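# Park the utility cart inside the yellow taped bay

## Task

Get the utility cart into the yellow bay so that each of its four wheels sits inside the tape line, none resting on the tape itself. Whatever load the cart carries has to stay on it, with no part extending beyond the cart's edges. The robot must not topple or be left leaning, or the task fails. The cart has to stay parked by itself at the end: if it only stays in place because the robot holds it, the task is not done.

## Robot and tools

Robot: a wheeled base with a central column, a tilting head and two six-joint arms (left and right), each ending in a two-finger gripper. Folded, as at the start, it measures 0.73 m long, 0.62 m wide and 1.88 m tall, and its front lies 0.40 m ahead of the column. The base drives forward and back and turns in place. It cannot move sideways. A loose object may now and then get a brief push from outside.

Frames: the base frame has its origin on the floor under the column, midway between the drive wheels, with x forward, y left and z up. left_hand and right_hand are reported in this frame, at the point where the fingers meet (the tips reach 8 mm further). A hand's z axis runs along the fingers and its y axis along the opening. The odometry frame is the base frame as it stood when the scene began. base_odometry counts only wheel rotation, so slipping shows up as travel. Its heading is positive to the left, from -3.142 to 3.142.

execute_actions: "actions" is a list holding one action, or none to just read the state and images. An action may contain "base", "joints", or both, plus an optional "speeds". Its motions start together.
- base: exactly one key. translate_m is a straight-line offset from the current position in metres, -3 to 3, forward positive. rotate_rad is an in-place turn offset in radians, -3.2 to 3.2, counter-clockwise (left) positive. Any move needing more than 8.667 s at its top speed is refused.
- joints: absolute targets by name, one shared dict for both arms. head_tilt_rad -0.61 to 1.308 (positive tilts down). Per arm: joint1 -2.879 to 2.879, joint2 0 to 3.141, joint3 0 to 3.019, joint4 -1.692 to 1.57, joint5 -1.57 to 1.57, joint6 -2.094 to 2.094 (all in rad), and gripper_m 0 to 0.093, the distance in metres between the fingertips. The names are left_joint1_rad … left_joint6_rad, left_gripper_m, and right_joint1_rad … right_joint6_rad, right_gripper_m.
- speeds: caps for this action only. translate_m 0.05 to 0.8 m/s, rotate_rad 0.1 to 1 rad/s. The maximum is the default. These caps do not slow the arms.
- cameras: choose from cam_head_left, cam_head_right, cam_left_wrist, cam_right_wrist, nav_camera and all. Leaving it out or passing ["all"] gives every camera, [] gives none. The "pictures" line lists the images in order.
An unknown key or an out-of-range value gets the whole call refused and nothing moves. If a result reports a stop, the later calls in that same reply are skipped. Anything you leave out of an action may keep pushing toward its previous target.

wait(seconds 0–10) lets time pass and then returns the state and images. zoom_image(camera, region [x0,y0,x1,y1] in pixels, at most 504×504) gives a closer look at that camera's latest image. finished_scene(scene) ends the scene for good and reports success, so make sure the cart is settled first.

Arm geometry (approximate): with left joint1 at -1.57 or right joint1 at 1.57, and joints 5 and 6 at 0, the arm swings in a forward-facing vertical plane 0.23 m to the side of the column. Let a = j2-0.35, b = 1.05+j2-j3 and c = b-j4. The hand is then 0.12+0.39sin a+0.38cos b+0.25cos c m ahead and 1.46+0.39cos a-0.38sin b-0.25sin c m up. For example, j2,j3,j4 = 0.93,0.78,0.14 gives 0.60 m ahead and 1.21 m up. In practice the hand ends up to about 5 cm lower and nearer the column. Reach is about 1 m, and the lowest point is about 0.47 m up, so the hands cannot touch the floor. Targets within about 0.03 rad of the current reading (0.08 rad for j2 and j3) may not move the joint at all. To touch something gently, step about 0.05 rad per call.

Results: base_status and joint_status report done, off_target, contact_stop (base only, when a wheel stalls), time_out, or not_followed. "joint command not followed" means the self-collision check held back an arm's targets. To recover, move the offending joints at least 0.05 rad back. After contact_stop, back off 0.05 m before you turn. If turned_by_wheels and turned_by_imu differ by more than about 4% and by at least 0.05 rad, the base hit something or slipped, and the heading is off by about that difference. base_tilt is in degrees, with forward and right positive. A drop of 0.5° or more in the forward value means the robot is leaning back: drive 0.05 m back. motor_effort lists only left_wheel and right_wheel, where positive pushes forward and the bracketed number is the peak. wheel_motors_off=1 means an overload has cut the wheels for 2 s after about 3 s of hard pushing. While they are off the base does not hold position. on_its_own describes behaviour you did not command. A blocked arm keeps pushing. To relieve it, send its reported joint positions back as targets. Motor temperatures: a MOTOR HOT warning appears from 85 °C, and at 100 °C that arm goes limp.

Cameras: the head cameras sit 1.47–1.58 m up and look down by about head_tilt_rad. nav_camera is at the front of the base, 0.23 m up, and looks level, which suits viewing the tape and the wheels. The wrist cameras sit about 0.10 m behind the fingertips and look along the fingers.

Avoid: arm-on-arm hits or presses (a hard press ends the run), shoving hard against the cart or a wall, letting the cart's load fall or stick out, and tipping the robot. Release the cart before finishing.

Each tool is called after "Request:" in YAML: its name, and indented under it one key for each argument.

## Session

Request:
execute_actions:
  actions: []

Scene clock: 0.00 s.
Motor temperatures (°C, as the motors report them): left_arm=[23 23 22 24 22 22] | right_arm=[24 21 22 21 22 23]
base_odometry: x=+0.000 y=+0.000 heading=+0.000 (m, m, rad; odometry frame)
turned_by_wheels: +0.000 (rad since the last result)
turned_by_imu: +0.000 (rad since the last result)
base_tilt: forward=-0.1 right=+0.0 (deg)
base_status: not commanded
joint_positions: head_tilt_rad=+0.866 left_joint1_rad=-1.574 left_joint2_rad=+0.862 left_joint3_rad=+0.401 left_joint4_rad=-0.911 left_joint5_rad=+0.045 left_joint6_rad=-0.085 left_gripper_m=+0.095 right_joint1_rad=+1.547 right_joint2_rad=+0.897 right_joint3_rad=+0.418 right_joint4_rad=-0.904 right_joint5_rad=-0.022 right_joint6_rad=-0.077 right_gripper_m=+0.095
joint_status: not commanded
wheel_motors_off: 0
motor_effort: left_wheel=+5 right_wheel=+2 (%)
left_hand: x=+0.1533 y=+0.2162 z=+1.2474 quat_wxyz=(+0.412, +0.047, -0.910, +0.004) (m; base frame)
right_hand: x=+0.1563 y=-0.2271 z=+1.2422 quat_wxyz=(+0.416, +0.021, -0.909, -0.019) (m; base frame)
pictures: cam_head_left, cam_head_right, cam_left_wrist, cam_right_wrist, nav_camera
Images, in order (width x height): cam_head_left 672x504, cam_head_right 672x504, cam_left_wrist 672x504, cam_right_wrist 672x504, nav_camera 672x504.

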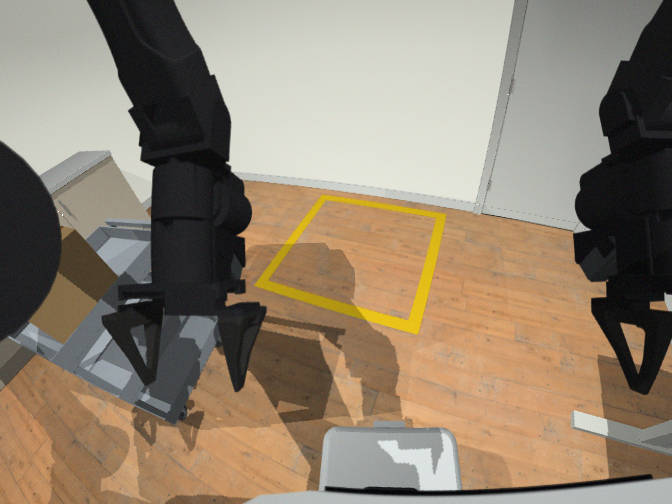

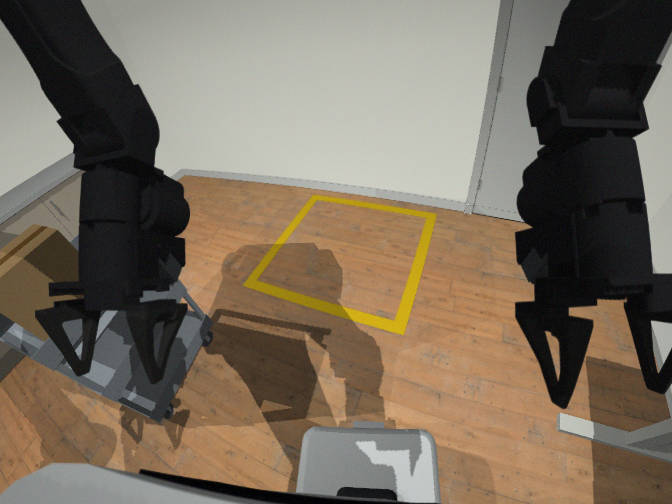

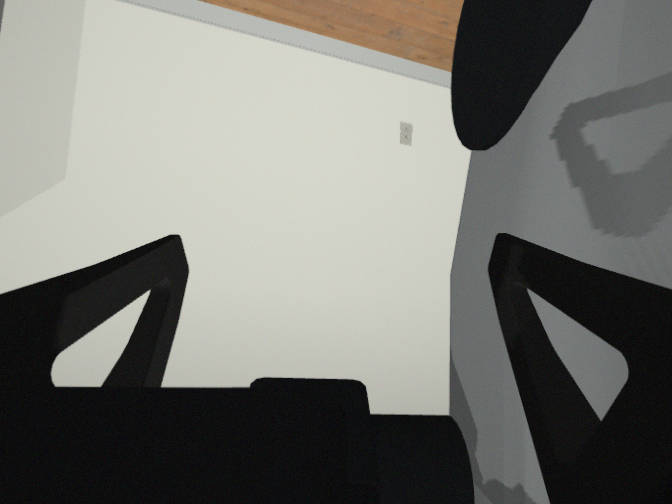

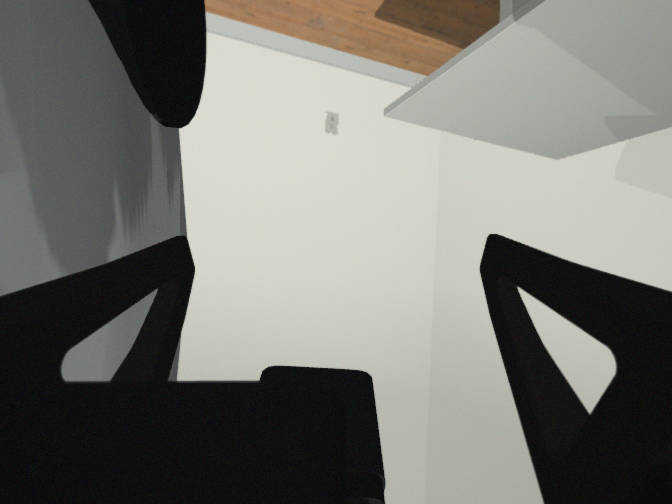

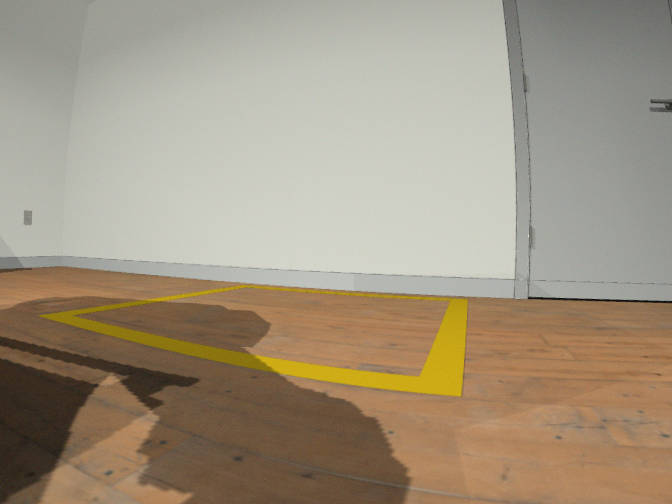

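Request:
zoom_image:
  camera: "cam_head_left"
  region: [0, 140, 300, 450]

Request:
zoom_image:
  camera: "cam_head_right"
  region: [0, 140, 300, 450]

Request:
zoom_image:
  camera: "cam_head_left"
  region: [240, 170, 480, 350]

Region (0, 140, 300, 450) of cam_head_left's 672x504 image, scaled by 1.626, with more detail than that image has; it fills the left 488 columns of this view, and the rest is white.

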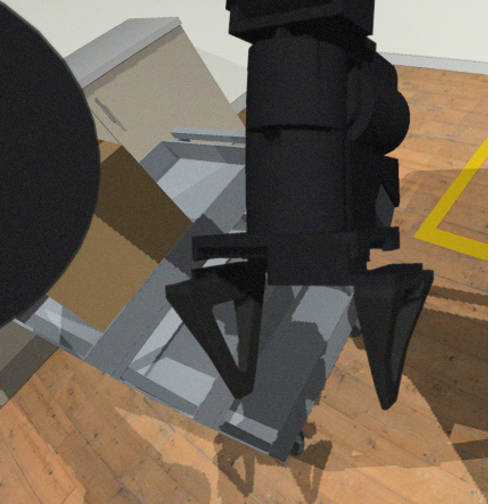

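Region (0, 140, 300, 450) of cam_head_right's 672x504 image, scaled by 1.626, with more detail than that image has; it fills the left 488 columns of this view, and the rest is white.

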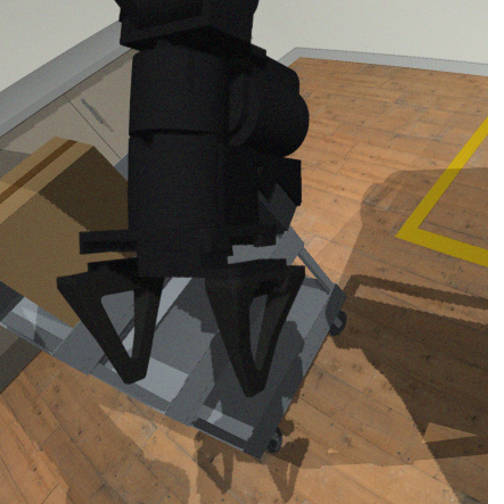

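Region (240, 170, 480, 350) of cam_head_left's 672x504 image, scaled by 2.100, with more detail than that image has; it fills the top 378 rows of this view, and the rest is white.

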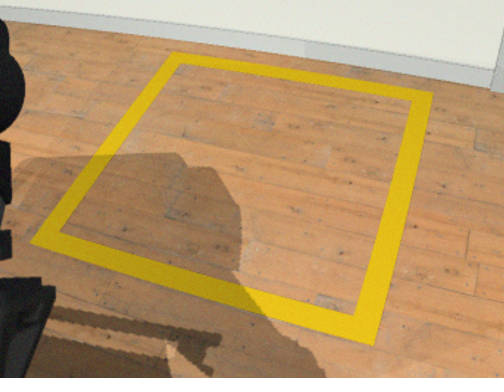

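Request:
execute_actions:
  actions:
    - {"base": {"translate_m": 0.46}, "joints": {"left_joint1_rad": -1.57, "left_joint2_rad": 1.59, "left_joint3_rad": 1.235, "left_joint4_rad": -0.16, "left_joint5_rad": 0.0, "left_joint6_rad": -1.57, "right_joint1_rad": 1.57, "right_joint2_rad": 1.59, "right_joint3_rad": 1.235, "right_joint4_rad": -0.16, "right_joint5_rad": 0.0, "right_joint6_rad": 1.57}}
  cameras: []

Request:
execute_actions:
  actions:
    - {"base": {"rotate_rad": 1.47}}
  cameras: ["cam_head_left", "cam_head_right", "nav_camera"]

Scene clock: 4.27 s.
Motor temperatures (°C, as the motors report them): left_arm=[23 24 22 24 22 22] | right_arm=[24 21 22 21 22 23]
base_odometry: x=+0.460 y=+0.000 heading=+0.000 (m, m, rad; odometry frame)
turned_by_wheels: +0.000 (rad since the last result)
turned_by_imu: +0.001 (rad since the last result)
base_tilt: forward=-0.1 right=+0.0 (deg)
base_status: done
joint_positions: head_tilt_rad=+0.866 left_joint1_rad=-1.574 left_joint2_rad=+1.584 left_joint3_rad=+1.240 left_joint4_rad=-0.167 left_joint5_rad=+0.004 left_joint6_rad=-1.563 left_gripper_m=+0.095 right_joint1_rad=+1.563 right_joint2_rad=+1.588 right_joint3_rad=+1.241 right_joint4_rad=-0.169 right_joint5_rad=-0.003 right_joint6_rad=+1.557 right_gripper_m=+0.095
joint_status: all done
wheel_motors_off: 0
motor_effort: left_wheel=+0(63) right_wheel=+1(40) (%)
left_hand: x=+0.5587 y=+0.2218 z=+0.9603 quat_wxyz=(-0.002, +0.704, -0.711, +0.007) (m; base frame)
right_hand: x=+0.5569 y=-0.2302 z=+0.9586 quat_wxyz=(-0.004, -0.703, -0.711, -0.001) (m; base frame)
pictures: none
No camera images: the call's "cameras" was empty. Leave "cameras" out to get every camera's image.

Scene clock: 7.03 s.
Motor temperatures (°C, as the motors report them): left_arm=[23 24 22 24 22 22] | right_arm=[24 22 22 21 22 23]
base_odometry: x=+0.460 y=+0.000 heading=+1.470 (m, m, rad; odometry frame)
turned_by_wheels: +1.470 (rad since the last result)
turned_by_imu: +1.446 (rad since the last result)
base_tilt: forward=-0.1 right=+0.0 (deg)
base_status: done
joint_positions: head_tilt_rad=+0.866 left_joint1_rad=-1.572 left_joint2_rad=+1.584 left_joint3_rad=+1.240 left_joint4_rad=-0.167 left_joint5_rad=+0.003 left_joint6_rad=-1.563 left_gripper_m=+0.095 right_joint1_rad=+1.569 right_joint2_rad=+1.588 right_joint3_rad=+1.241 right_joint4_rad=-0.169 right_joint5_rad=-0.001 right_joint6_rad=+1.557 right_gripper_m=+0.095
joint_status: not commanded
wheel_motors_off: 0
motor_effort: left_wheel=+0(52) right_wheel=+1(38) (%)
left_hand: x=+0.5587 y=+0.2233 z=+0.9602 quat_wxyz=(-0.003, +0.704, -0.710, +0.006) (m; base frame)
right_hand: x=+0.5569 y=-0.2266 z=+0.9586 quat_wxyz=(-0.003, -0.702, -0.712, -0.002) (m; base frame)
pictures: cam_head_left, cam_head_right, nav_camera
Images, in order (width x height): cam_head_left 672x504, cam_head_right 672x504, nav_camera 672x504.

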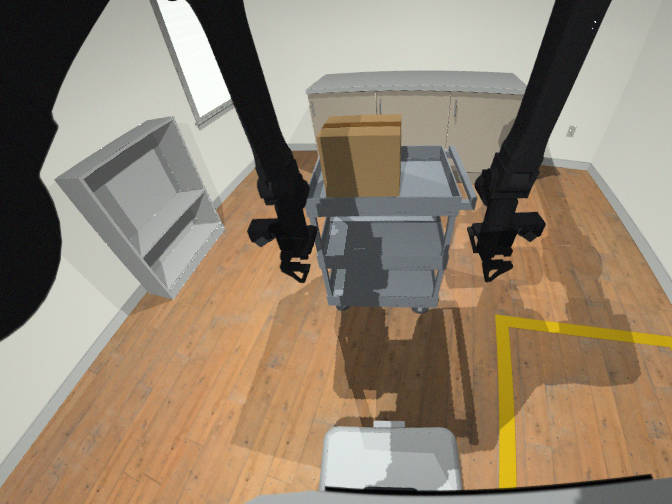

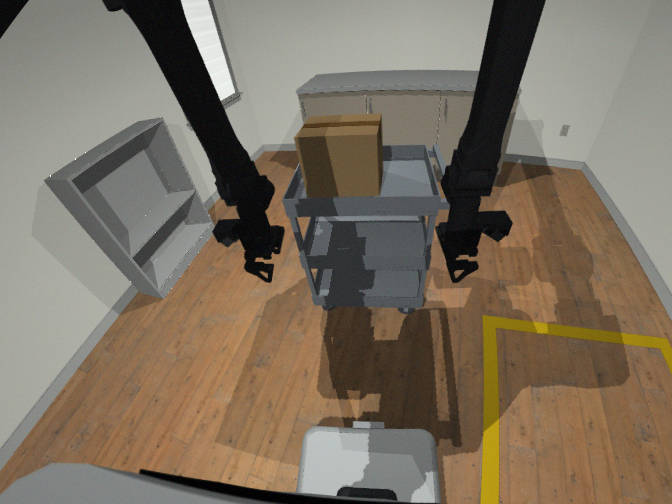

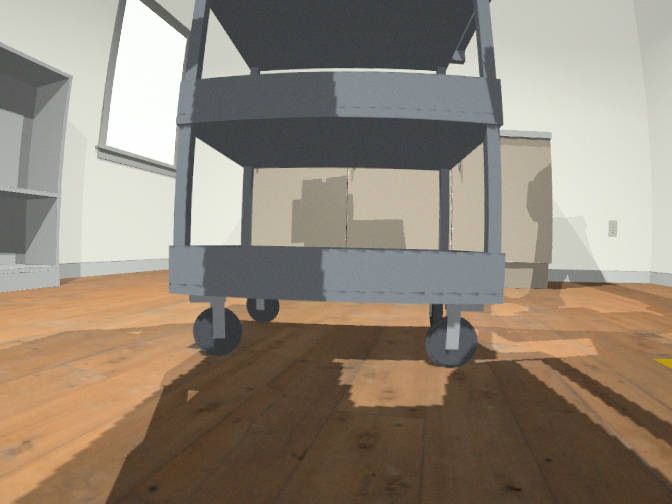

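Request:
zoom_image:
  camera: "cam_head_left"
  region: [290, 100, 490, 320]

Request:
zoom_image:
  camera: "cam_head_right"
  region: [270, 100, 460, 230]

Request:
zoom_image:
  camera: "nav_camera"
  region: [150, 150, 530, 390]

Region (290, 100, 490, 320) of cam_head_left's 672x504 image, scaled by 2.291, with more detail than that image has; it fills the left 458 columns of this view, and the rest is white.

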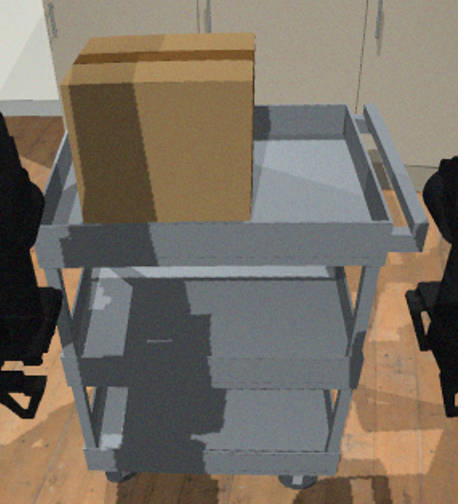

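Region (270, 100, 460, 230) of cam_head_right's 672x504 image, scaled by 2.653, with more detail than that image has; it fills the top 345 rows of this view, and the rest is white.

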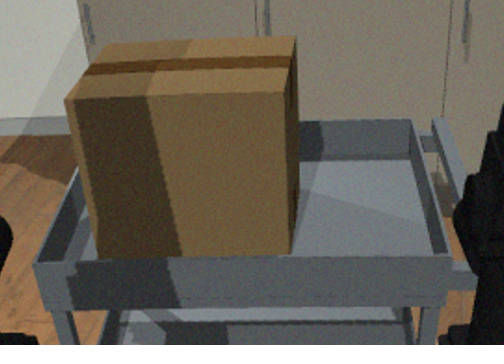

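Region (150, 150, 530, 390) of nav_camera's 672x504 image, scaled by 1.326, with more detail than that image has; it fills the top 318 rows of this view, and the rest is white.

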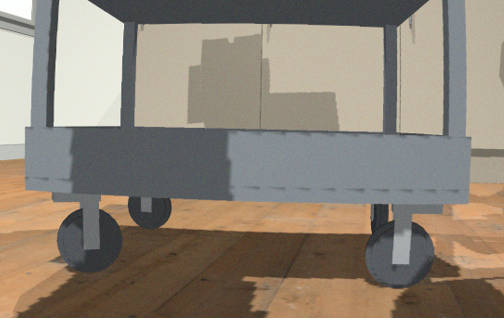

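Request:
zoom_image:
  camera: "nav_camera"
  region: [165, 280, 295, 365]

Request:
zoom_image:
  camera: "nav_camera"
  region: [400, 285, 520, 375]

Request:
zoom_image:
  camera: "cam_head_left"
  region: [300, 140, 420, 220]

Region (165, 280, 295, 365) of nav_camera's 672x504 image, scaled by 3.877, with more detail than that image has; it fills the top 330 rows of this view, and the rest is white.

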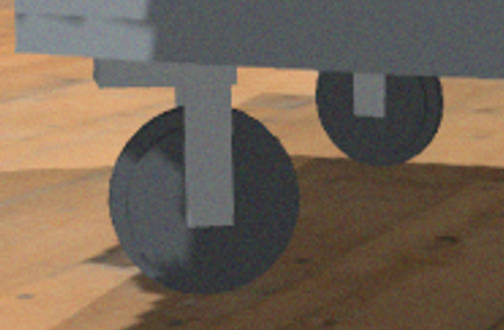

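Region (400, 285, 520, 375) of nav_camera's 672x504 image, scaled by 4.200, with more detail than that image has; it fills the top 378 rows of this view, and the rest is white.

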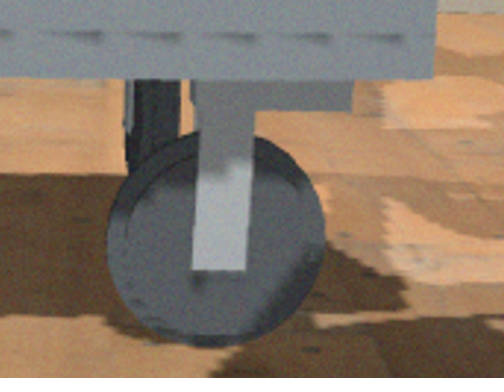

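Region (300, 140, 420, 220) of cam_head_left's 672x504 image, scaled by 4.200, with more detail than that image has.

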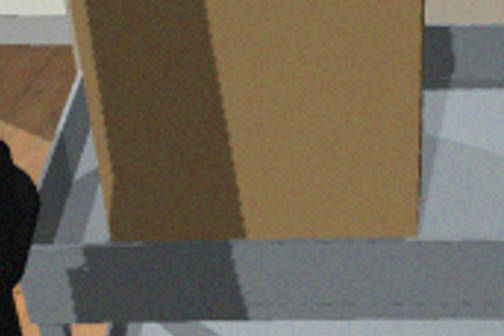

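Request:
execute_actions:
  actions:
    - {"base": {"translate_m": 0.42}, "joints": {"left_gripper_m": 0.075, "right_gripper_m": 0.075}}
  cameras: ["cam_head_left", "cam_left_wrist", "cam_right_wrist"]

Scene clock: 10.23 s.
Motor temperatures (°C, as the motors report them): left_arm=[23 24 22 24 22 22] | right_arm=[24 22 22 21 22 23]
base_odometry: x=+0.502 y=+0.418 heading=+1.470 (m, m, rad; odometry frame)
turned_by_wheels: +0.001 (rad since the last result)
turned_by_imu: +0.001 (rad since the last result)
base_tilt: forward=-0.1 right=+0.1 (deg)
base_status: done
joint_positions: head_tilt_rad=+0.866 left_joint1_rad=-1.572 left_joint2_rad=+1.584 left_joint3_rad=+1.239 left_joint4_rad=-0.167 left_joint5_rad=+0.003 left_joint6_rad=-1.563 left_gripper_m=+0.075 right_joint1_rad=+1.569 right_joint2_rad=+1.587 right_joint3_rad=+1.240 right_joint4_rad=-0.169 right_joint5_rad=-0.001 right_joint6_rad=+1.557 right_gripper_m=+0.075
joint_status: all done
wheel_motors_off: 0
motor_effort: left_wheel=+2(64) right_wheel=-3(47) (%)
left_hand: x=+0.5578 y=+0.2233 z=+0.9601 quat_wxyz=(-0.002, +0.704, -0.710, +0.005) (m; base frame)
right_hand: x=+0.5570 y=-0.2266 z=+0.9591 quat_wxyz=(-0.003, -0.703, -0.712, -0.003) (m; base frame)
pictures: cam_head_left, cam_left_wrist, cam_right_wrist
Images, in order (width x height): cam_head_left 672x504, cam_left_wrist 672x504, cam_right_wrist 672x504.

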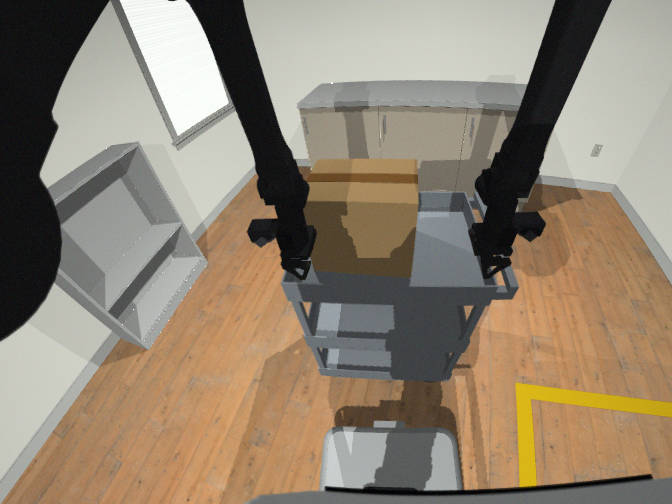

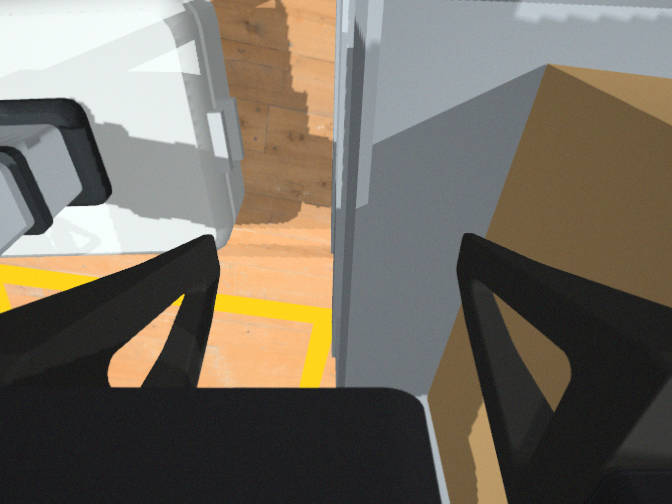

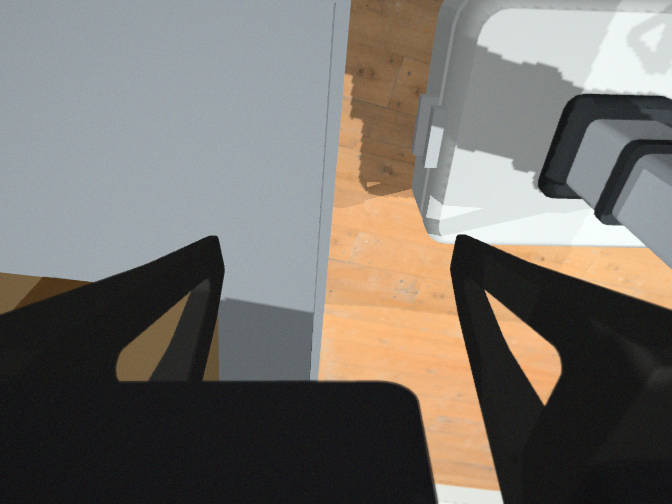

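Request:
execute_actions:
  actions:
    - {"joints": {"left_joint2_rad": 1.905, "left_joint3_rad": 1.52, "left_joint4_rad": -0.13, "right_joint2_rad": 1.905, "right_joint3_rad": 1.507, "right_joint4_rad": -0.125}}
  cameras: ["cam_head_left", "cam_left_wrist", "cam_right_wrist"]

Scene clock: 12.00 s.
Motor temperatures (°C, as the motors report them): left_arm=[23 24 22 24 22 22] | right_arm=[24 22 22 21 22 23]
base_odometry: x=+0.502 y=+0.418 heading=+1.470 (m, m, rad; odometry frame)
turned_by_wheels: +0.000 (rad since the last result)
turned_by_imu: +0.000 (rad since the last result)
base_tilt: forward=-0.1 right=+0.1 (deg)
base_status: not commanded
joint_positions: head_tilt_rad=+0.866 left_joint1_rad=-1.572 left_joint2_rad=+1.917 left_joint3_rad=+1.514 left_joint4_rad=-0.138 left_joint5_rad=+0.003 left_joint6_rad=-1.563 left_gripper_m=+0.075 right_joint1_rad=+1.569 right_joint2_rad=+1.914 right_joint3_rad=+1.503 right_joint4_rad=-0.134 right_joint5_rad=-0.001 right_joint6_rad=+1.558 right_gripper_m=+0.075
joint_status: all done
wheel_motors_off: 0
motor_effort: left_wheel=+2(3) right_wheel=-2(3) (%)
left_hand: x=+0.5506 y=+0.2231 z=+0.8313 quat_wxyz=(+0.008, +0.704, -0.710, -0.004) (m; base frame)
right_hand: x=+0.5464 y=-0.2268 z=+0.8321 quat_wxyz=(+0.007, -0.703, -0.711, +0.008) (m; base frame)
pictures: cam_head_left, cam_left_wrist, cam_right_wrist
Images, in order (width x height): cam_head_left 672x504, cam_left_wrist 672x504, cam_right_wrist 672x504.

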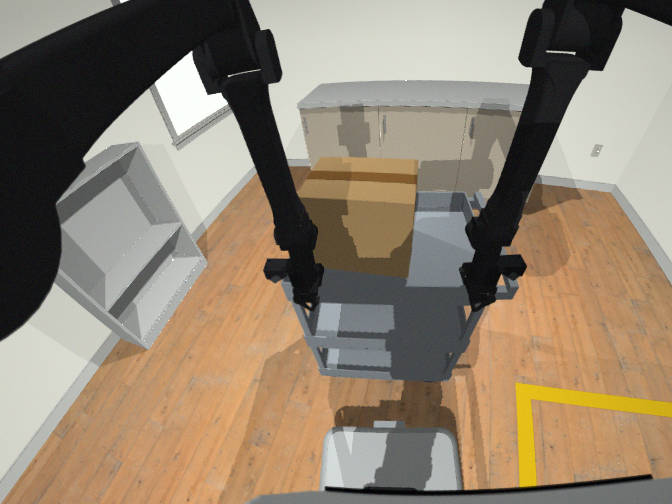

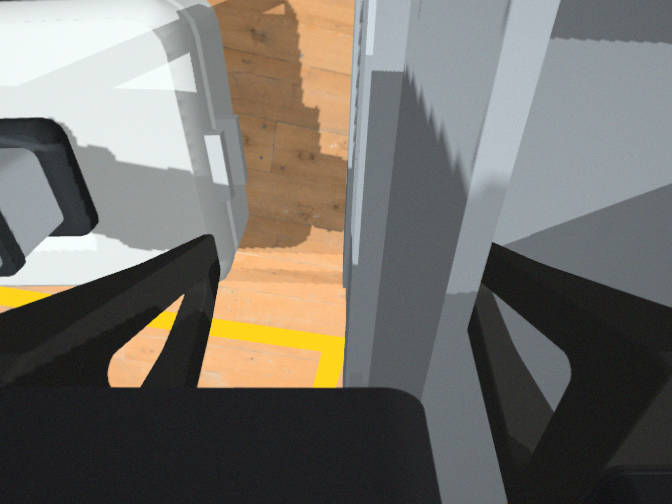

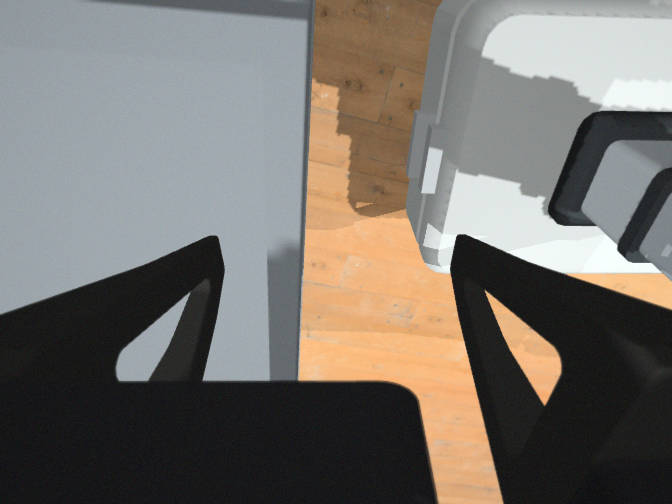

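Request:
execute_actions:
  actions:
    - {"joints": {"left_joint3_rad": 1.55, "right_joint3_rad": 1.525, "left_gripper_m": 0.0, "right_gripper_m": 0.0}}
  cameras: ["cam_head_left", "cam_left_wrist", "cam_right_wrist"]

Scene clock: 12.93 s.
Motor temperatures (°C, as the motors report them): left_arm=[23 25 22 24 22 22] | right_arm=[24 22 22 21 22 23]
base_odometry: x=+0.502 y=+0.418 heading=+1.470 (m, m, rad; odometry frame)
turned_by_wheels: +0.000 (rad since the last result)
turned_by_imu: +0.000 (rad since the last result)
base_tilt: forward=-0.1 right=+0.1 (deg)
base_status: not commanded
joint_positions: head_tilt_rad=+0.866 left_joint1_rad=-1.572 left_joint2_rad=+1.916 left_joint3_rad=+1.549 left_joint4_rad=-0.136 left_joint5_rad=+0.003 left_joint6_rad=-1.543 left_gripper_m=+0.006 right_joint1_rad=+1.568 right_joint2_rad=+1.912 right_joint3_rad=+1.521 right_joint4_rad=-0.127 right_joint5_rad=-0.002 right_joint6_rad=+1.613 right_gripper_m=+0.006
joint_status: left_gripper_m off_target (ended at +0.006, target +0.000); right_gripper_m off_target (ended at +0.006, target +0.000); the others done
wheel_motors_off: 0
motor_effort: left_wheel=+0(3) right_wheel=-1(2) (%)
left_hand: x=+0.5735 y=+0.2232 z=+0.8335 quat_wxyz=(-0.006, +0.697, -0.717, +0.009) (m; base frame)
right_hand: x=+0.5607 y=-0.2270 z=+0.8337 quat_wxyz=(-0.002, -0.722, -0.692, -0.002) (m; base frame)
pictures: cam_head_left, cam_left_wrist, cam_right_wrist
Images, in order (width x height): cam_head_left 672x504, cam_left_wrist 672x504, cam_right_wrist 672x504.

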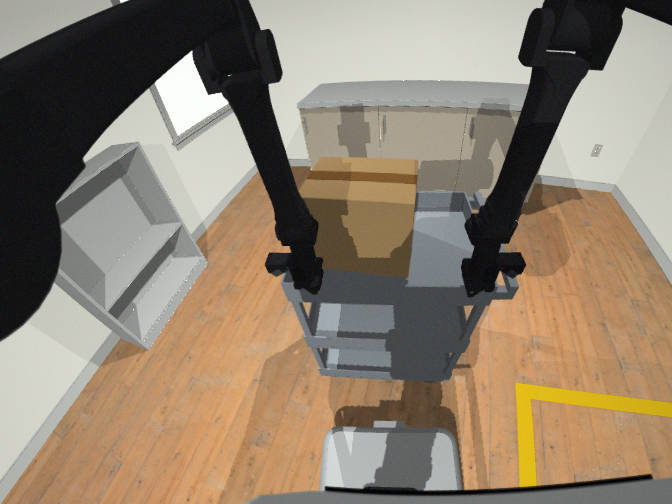

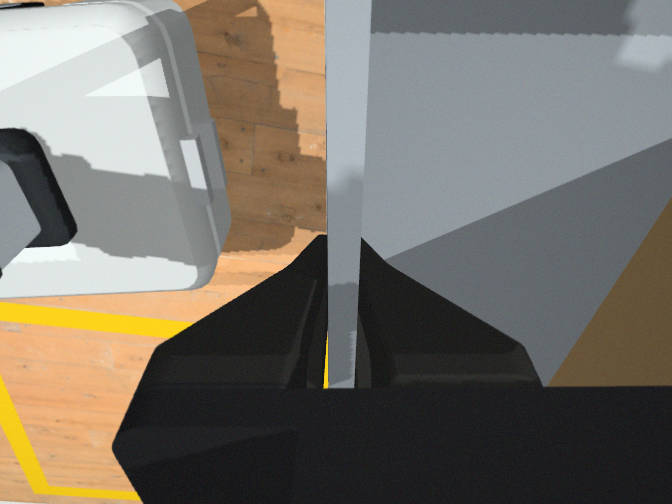

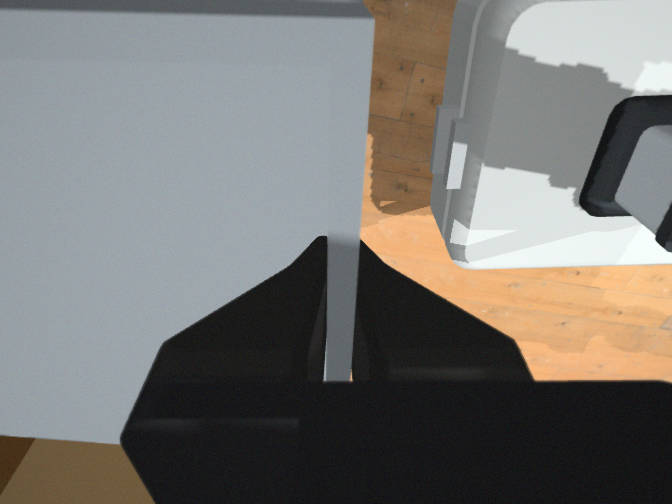

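Request:
execute_actions:
  actions:
    - {"base": {"rotate_rad": -1.72}, "speeds": {"rotate_rad": 0.5}}
  cameras: ["cam_head_left", "cam_head_right", "nav_camera"]

Scene clock: 17.80 s.
Motor temperatures (°C, as the motors report them): left_arm=[23 25 22 24 22 22] | right_arm=[24 22 22 21 22 23]
base_odometry: x=+0.502 y=+0.418 heading=-0.250 (m, m, rad; odometry frame)
turned_by_wheels: -1.720 (rad since the last result)
turned_by_imu: -1.663 (rad since the last result)
base_tilt: forward=-0.1 right=+0.1 (deg)
base_status: done
joint_positions: head_tilt_rad=+0.866 left_joint1_rad=-1.601 left_joint2_rad=+1.917 left_joint3_rad=+1.562 left_joint4_rad=-0.136 left_joint5_rad=-0.004 left_joint6_rad=-1.551 left_gripper_m=+0.006 right_joint1_rad=+1.541 right_joint2_rad=+1.913 right_joint3_rad=+1.530 right_joint4_rad=-0.117 right_joint5_rad=+0.001 right_joint6_rad=+1.610 right_gripper_m=+0.006
joint_status: not commanded
wheel_motors_off: 0
motor_effort: left_wheel=+0(51) right_wheel=-2(55) (%)
left_hand: x=+0.5802 y=+0.2013 z=+0.8341 quat_wxyz=(-0.004, +0.695, -0.719, +0.019) (m; base frame)
right_hand: x=+0.5675 y=-0.2488 z=+0.8340 quat_wxyz=(-0.018, -0.726, -0.688, +0.001) (m; base frame)
pictures: cam_head_left, cam_head_right, nav_camera
Images, in order (width x height): cam_head_left 672x504, cam_head_right 672x504, nav_camera 672x504.

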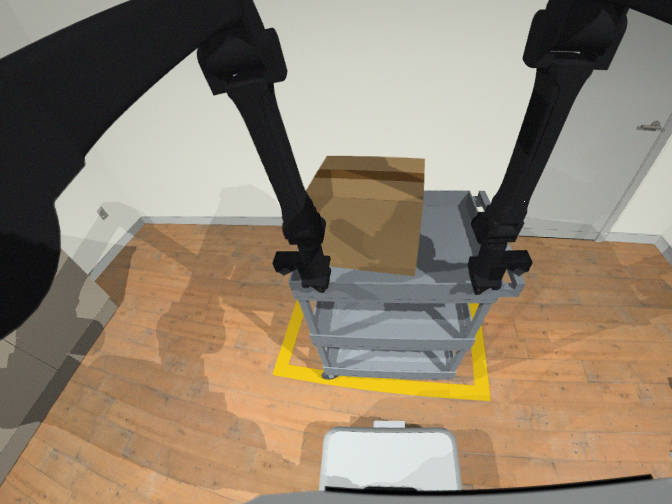

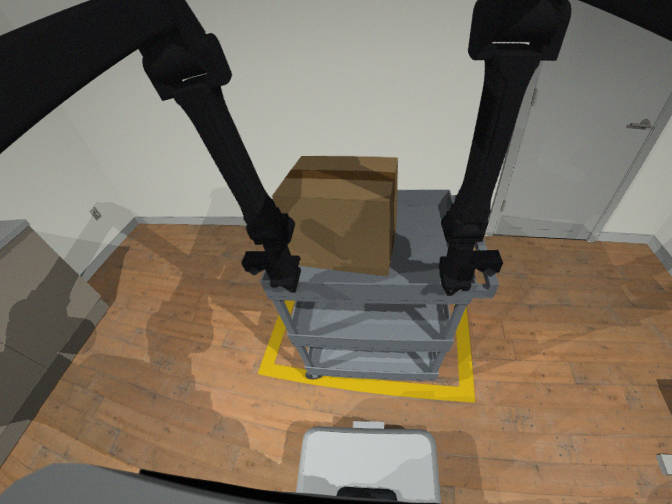

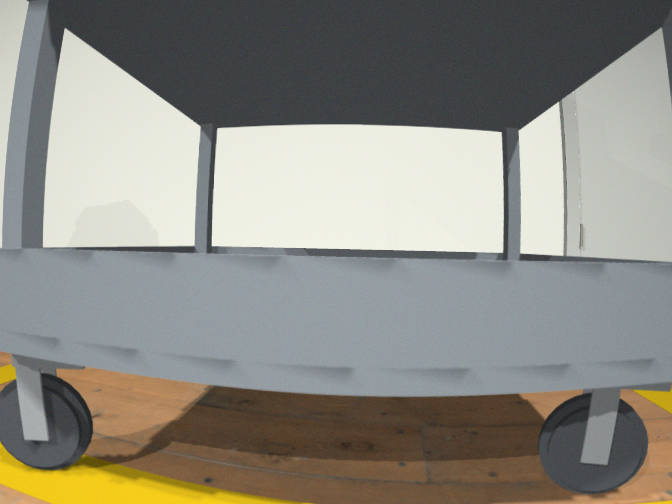

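Request:
zoom_image:
  camera: "cam_head_left"
  region: [260, 290, 510, 420]

Region (260, 290, 510, 420) of cam_head_left's 672x504 image, scaled by 2.016, with more detail than that image has; it fills the top 262 rows of this view, and the rest is white.

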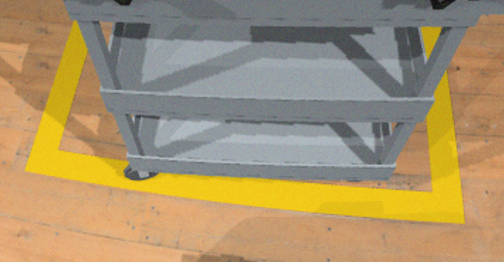

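Request:
execute_actions:
  actions:
    - {"base": {"translate_m": 0.34}, "speeds": {"translate_m": 0.3}}
  cameras: ["cam_head_left", "nav_camera"]

Scene clock: 20.33 s.
Motor temperatures (°C, as the motors report them): left_arm=[23 25 22 24 22 22] | right_arm=[24 23 23 21 22 23]
base_odometry: x=+0.832 y=+0.334 heading=-0.252 (m, m, rad; odometry frame)
turned_by_wheels: -0.002 (rad since the last result)
turned_by_imu: -0.001 (rad since the last result)
base_tilt: forward=+0.0 right=+0.2 (deg)
base_status: done
joint_positions: head_tilt_rad=+0.866 left_joint1_rad=-1.595 left_joint2_rad=+1.917 left_joint3_rad=+1.561 left_joint4_rad=-0.138 left_joint5_rad=+0.007 left_joint6_rad=-1.543 left_gripper_m=+0.006 right_joint1_rad=+1.546 right_joint2_rad=+1.911 right_joint3_rad=+1.528 right_joint4_rad=-0.128 right_joint5_rad=+0.005 right_joint6_rad=+1.622 right_gripper_m=+0.006
joint_status: not commanded
wheel_motors_off: 0
motor_effort: left_wheel=+1(53) right_wheel=+1(58) (%)
left_hand: x=+0.5797 y=+0.2039 z=+0.8342 quat_wxyz=(-0.001, +0.693, -0.721, +0.021) (m; base frame)
right_hand: x=+0.5650 y=-0.2459 z=+0.8345 quat_wxyz=(-0.014, -0.729, -0.684, +0.005) (m; base frame)
pictures: cam_head_left, nav_camera
Images, in order (width x height): cam_head_left 672x504, nav_camera 672x504.

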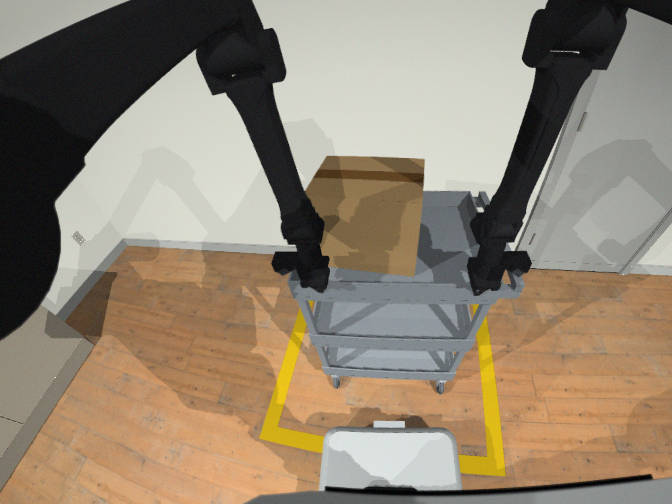

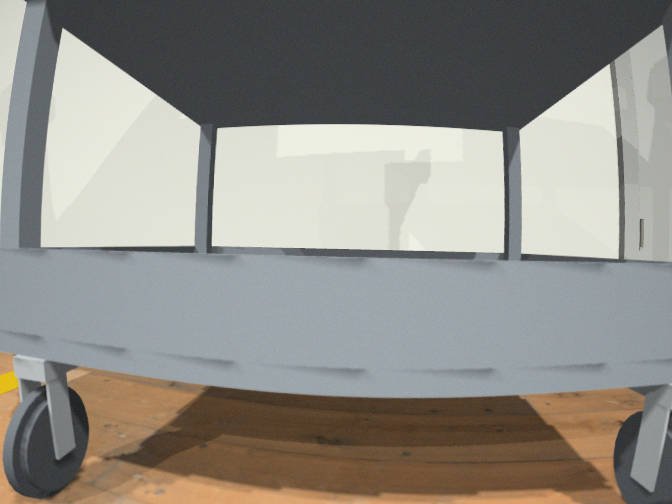

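Request:
execute_actions:
  actions:
    - {"joints": {"left_gripper_m": 0.088, "right_gripper_m": 0.088}}
  cameras: []

Request:
execute_actions:
  actions:
    - {"joints": {"left_joint2_rad": 1.59, "left_joint3_rad": 1.25, "left_joint4_rad": -0.16, "right_joint2_rad": 1.59, "right_joint3_rad": 1.24, "right_joint4_rad": -0.16}}

Scene clock: 21.17 s.
Motor temperatures (°C, as the motors report them): left_arm=[23 25 22 24 22 22] | right_arm=[24 23 23 21 22 23]
base_odometry: x=+0.832 y=+0.334 heading=-0.252 (m, m, rad; odometry frame)
turned_by_wheels: +0.000 (rad since the last result)
turned_by_imu: +0.000 (rad since the last result)
base_tilt: forward=+0.0 right=+0.1 (deg)
base_status: not commanded
joint_positions: head_tilt_rad=+0.866 left_joint1_rad=-1.579 left_joint2_rad=+1.917 left_joint3_rad=+1.556 left_joint4_rad=-0.138 left_joint5_rad=+0.004 left_joint6_rad=-1.562 left_gripper_m=+0.088 right_joint1_rad=+1.565 right_joint2_rad=+1.911 right_joint3_rad=+1.528 right_joint4_rad=-0.128 right_joint5_rad=+0.002 right_joint6_rad=+1.585 right_gripper_m=+0.088
joint_status: all done
wheel_motors_off: 0
motor_effort: left_wheel=-3(3) right_wheel=+0(2) (%)
left_hand: x=+0.5767 y=+0.2173 z=+0.8336 quat_wxyz=(-0.005, +0.702, -0.712, +0.013) (m; base frame)
right_hand: x=+0.5654 y=-0.2302 z=+0.8344 quat_wxyz=(-0.007, -0.713, -0.701, -0.002) (m; base frame)
pictures: none
No camera images: the call's "cameras" was empty. Leave "cameras" out to get every camera's image.

Scene clock: 22.47 s.
Motor temperatures (°C, as the motors report them): left_arm=[23 26 22 24 22 22] | right_arm=[24 23 23 21 22 23]
base_odometry: x=+0.832 y=+0.334 heading=-0.252 (m, m, rad; odometry frame)
turned_by_wheels: +0.000 (rad since the last result)
turned_by_imu: +0.000 (rad since the last result)
base_tilt: forward=+0.0 right=+0.2 (deg)
base_status: not commanded
joint_positions: head_tilt_rad=+0.866 left_joint1_rad=-1.579 left_joint2_rad=+1.570 left_joint3_rad=+1.255 left_joint4_rad=-0.149 left_joint5_rad=+0.004 left_joint6_rad=-1.563 left_gripper_m=+0.088 right_joint1_rad=+1.565 right_joint2_rad=+1.582 right_joint3_rad=+1.251 right_joint4_rad=-0.150 right_joint5_rad=+0.002 right_joint6_rad=+1.583 right_gripper_m=+0.088
joint_status: all done
wheel_motors_off: 0
motor_effort: left_wheel=-2(3) right_wheel=+0(3) (%)
left_hand: x=+0.5789 y=+0.2182 z=+0.9677 quat_wxyz=(-0.017, +0.702, -0.711, +0.025) (m; base frame)
right_hand: x=+0.5705 y=-0.2296 z=+0.9620 quat_wxyz=(-0.017, -0.712, -0.702, -0.012) (m; base frame)
pictures: cam_head_left, cam_head_right, cam_left_wrist, cam_right_wrist, nav_camera
Images, in order (width x height): cam_head_left 672x504, cam_head_right 672x504, cam_left_wrist 672x504, cam_right_wrist 672x504, nav_camera 672x504.

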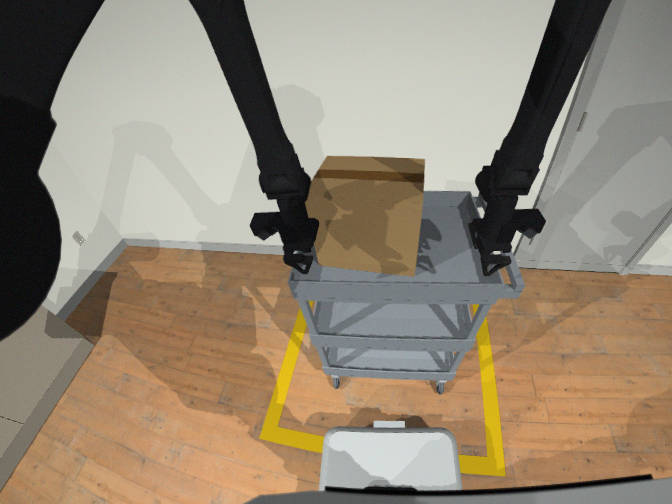

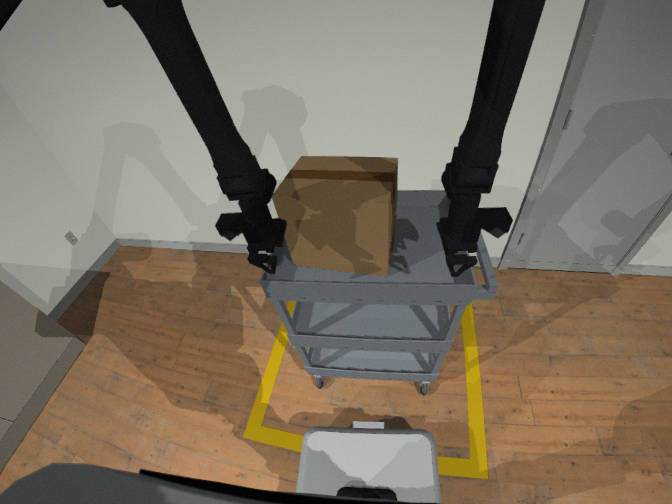

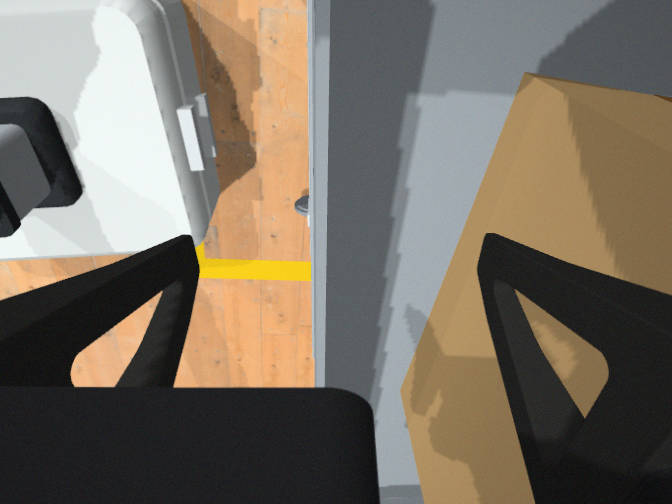

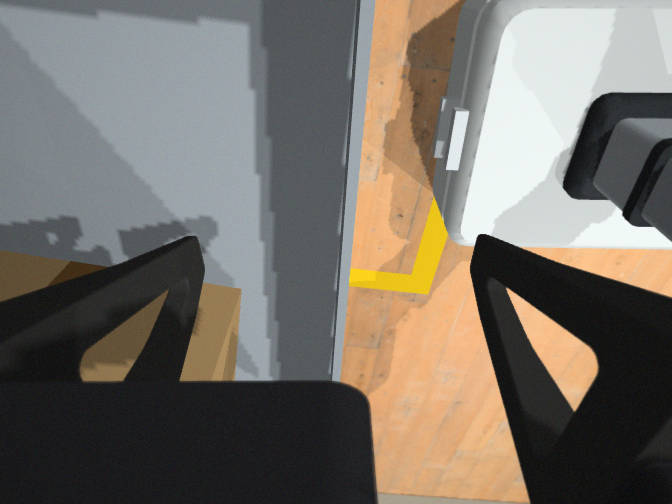

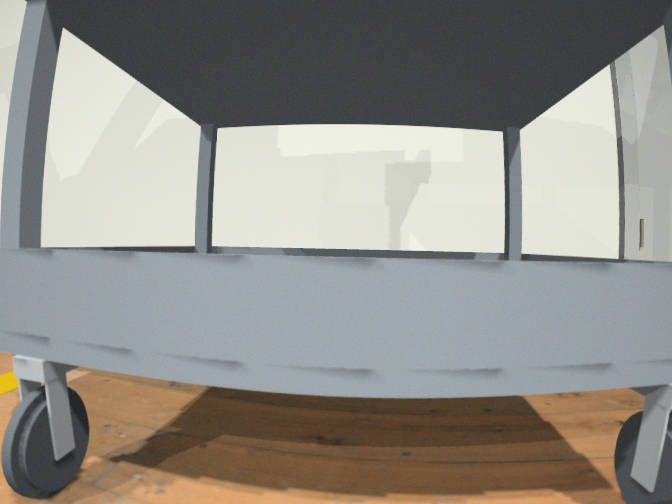

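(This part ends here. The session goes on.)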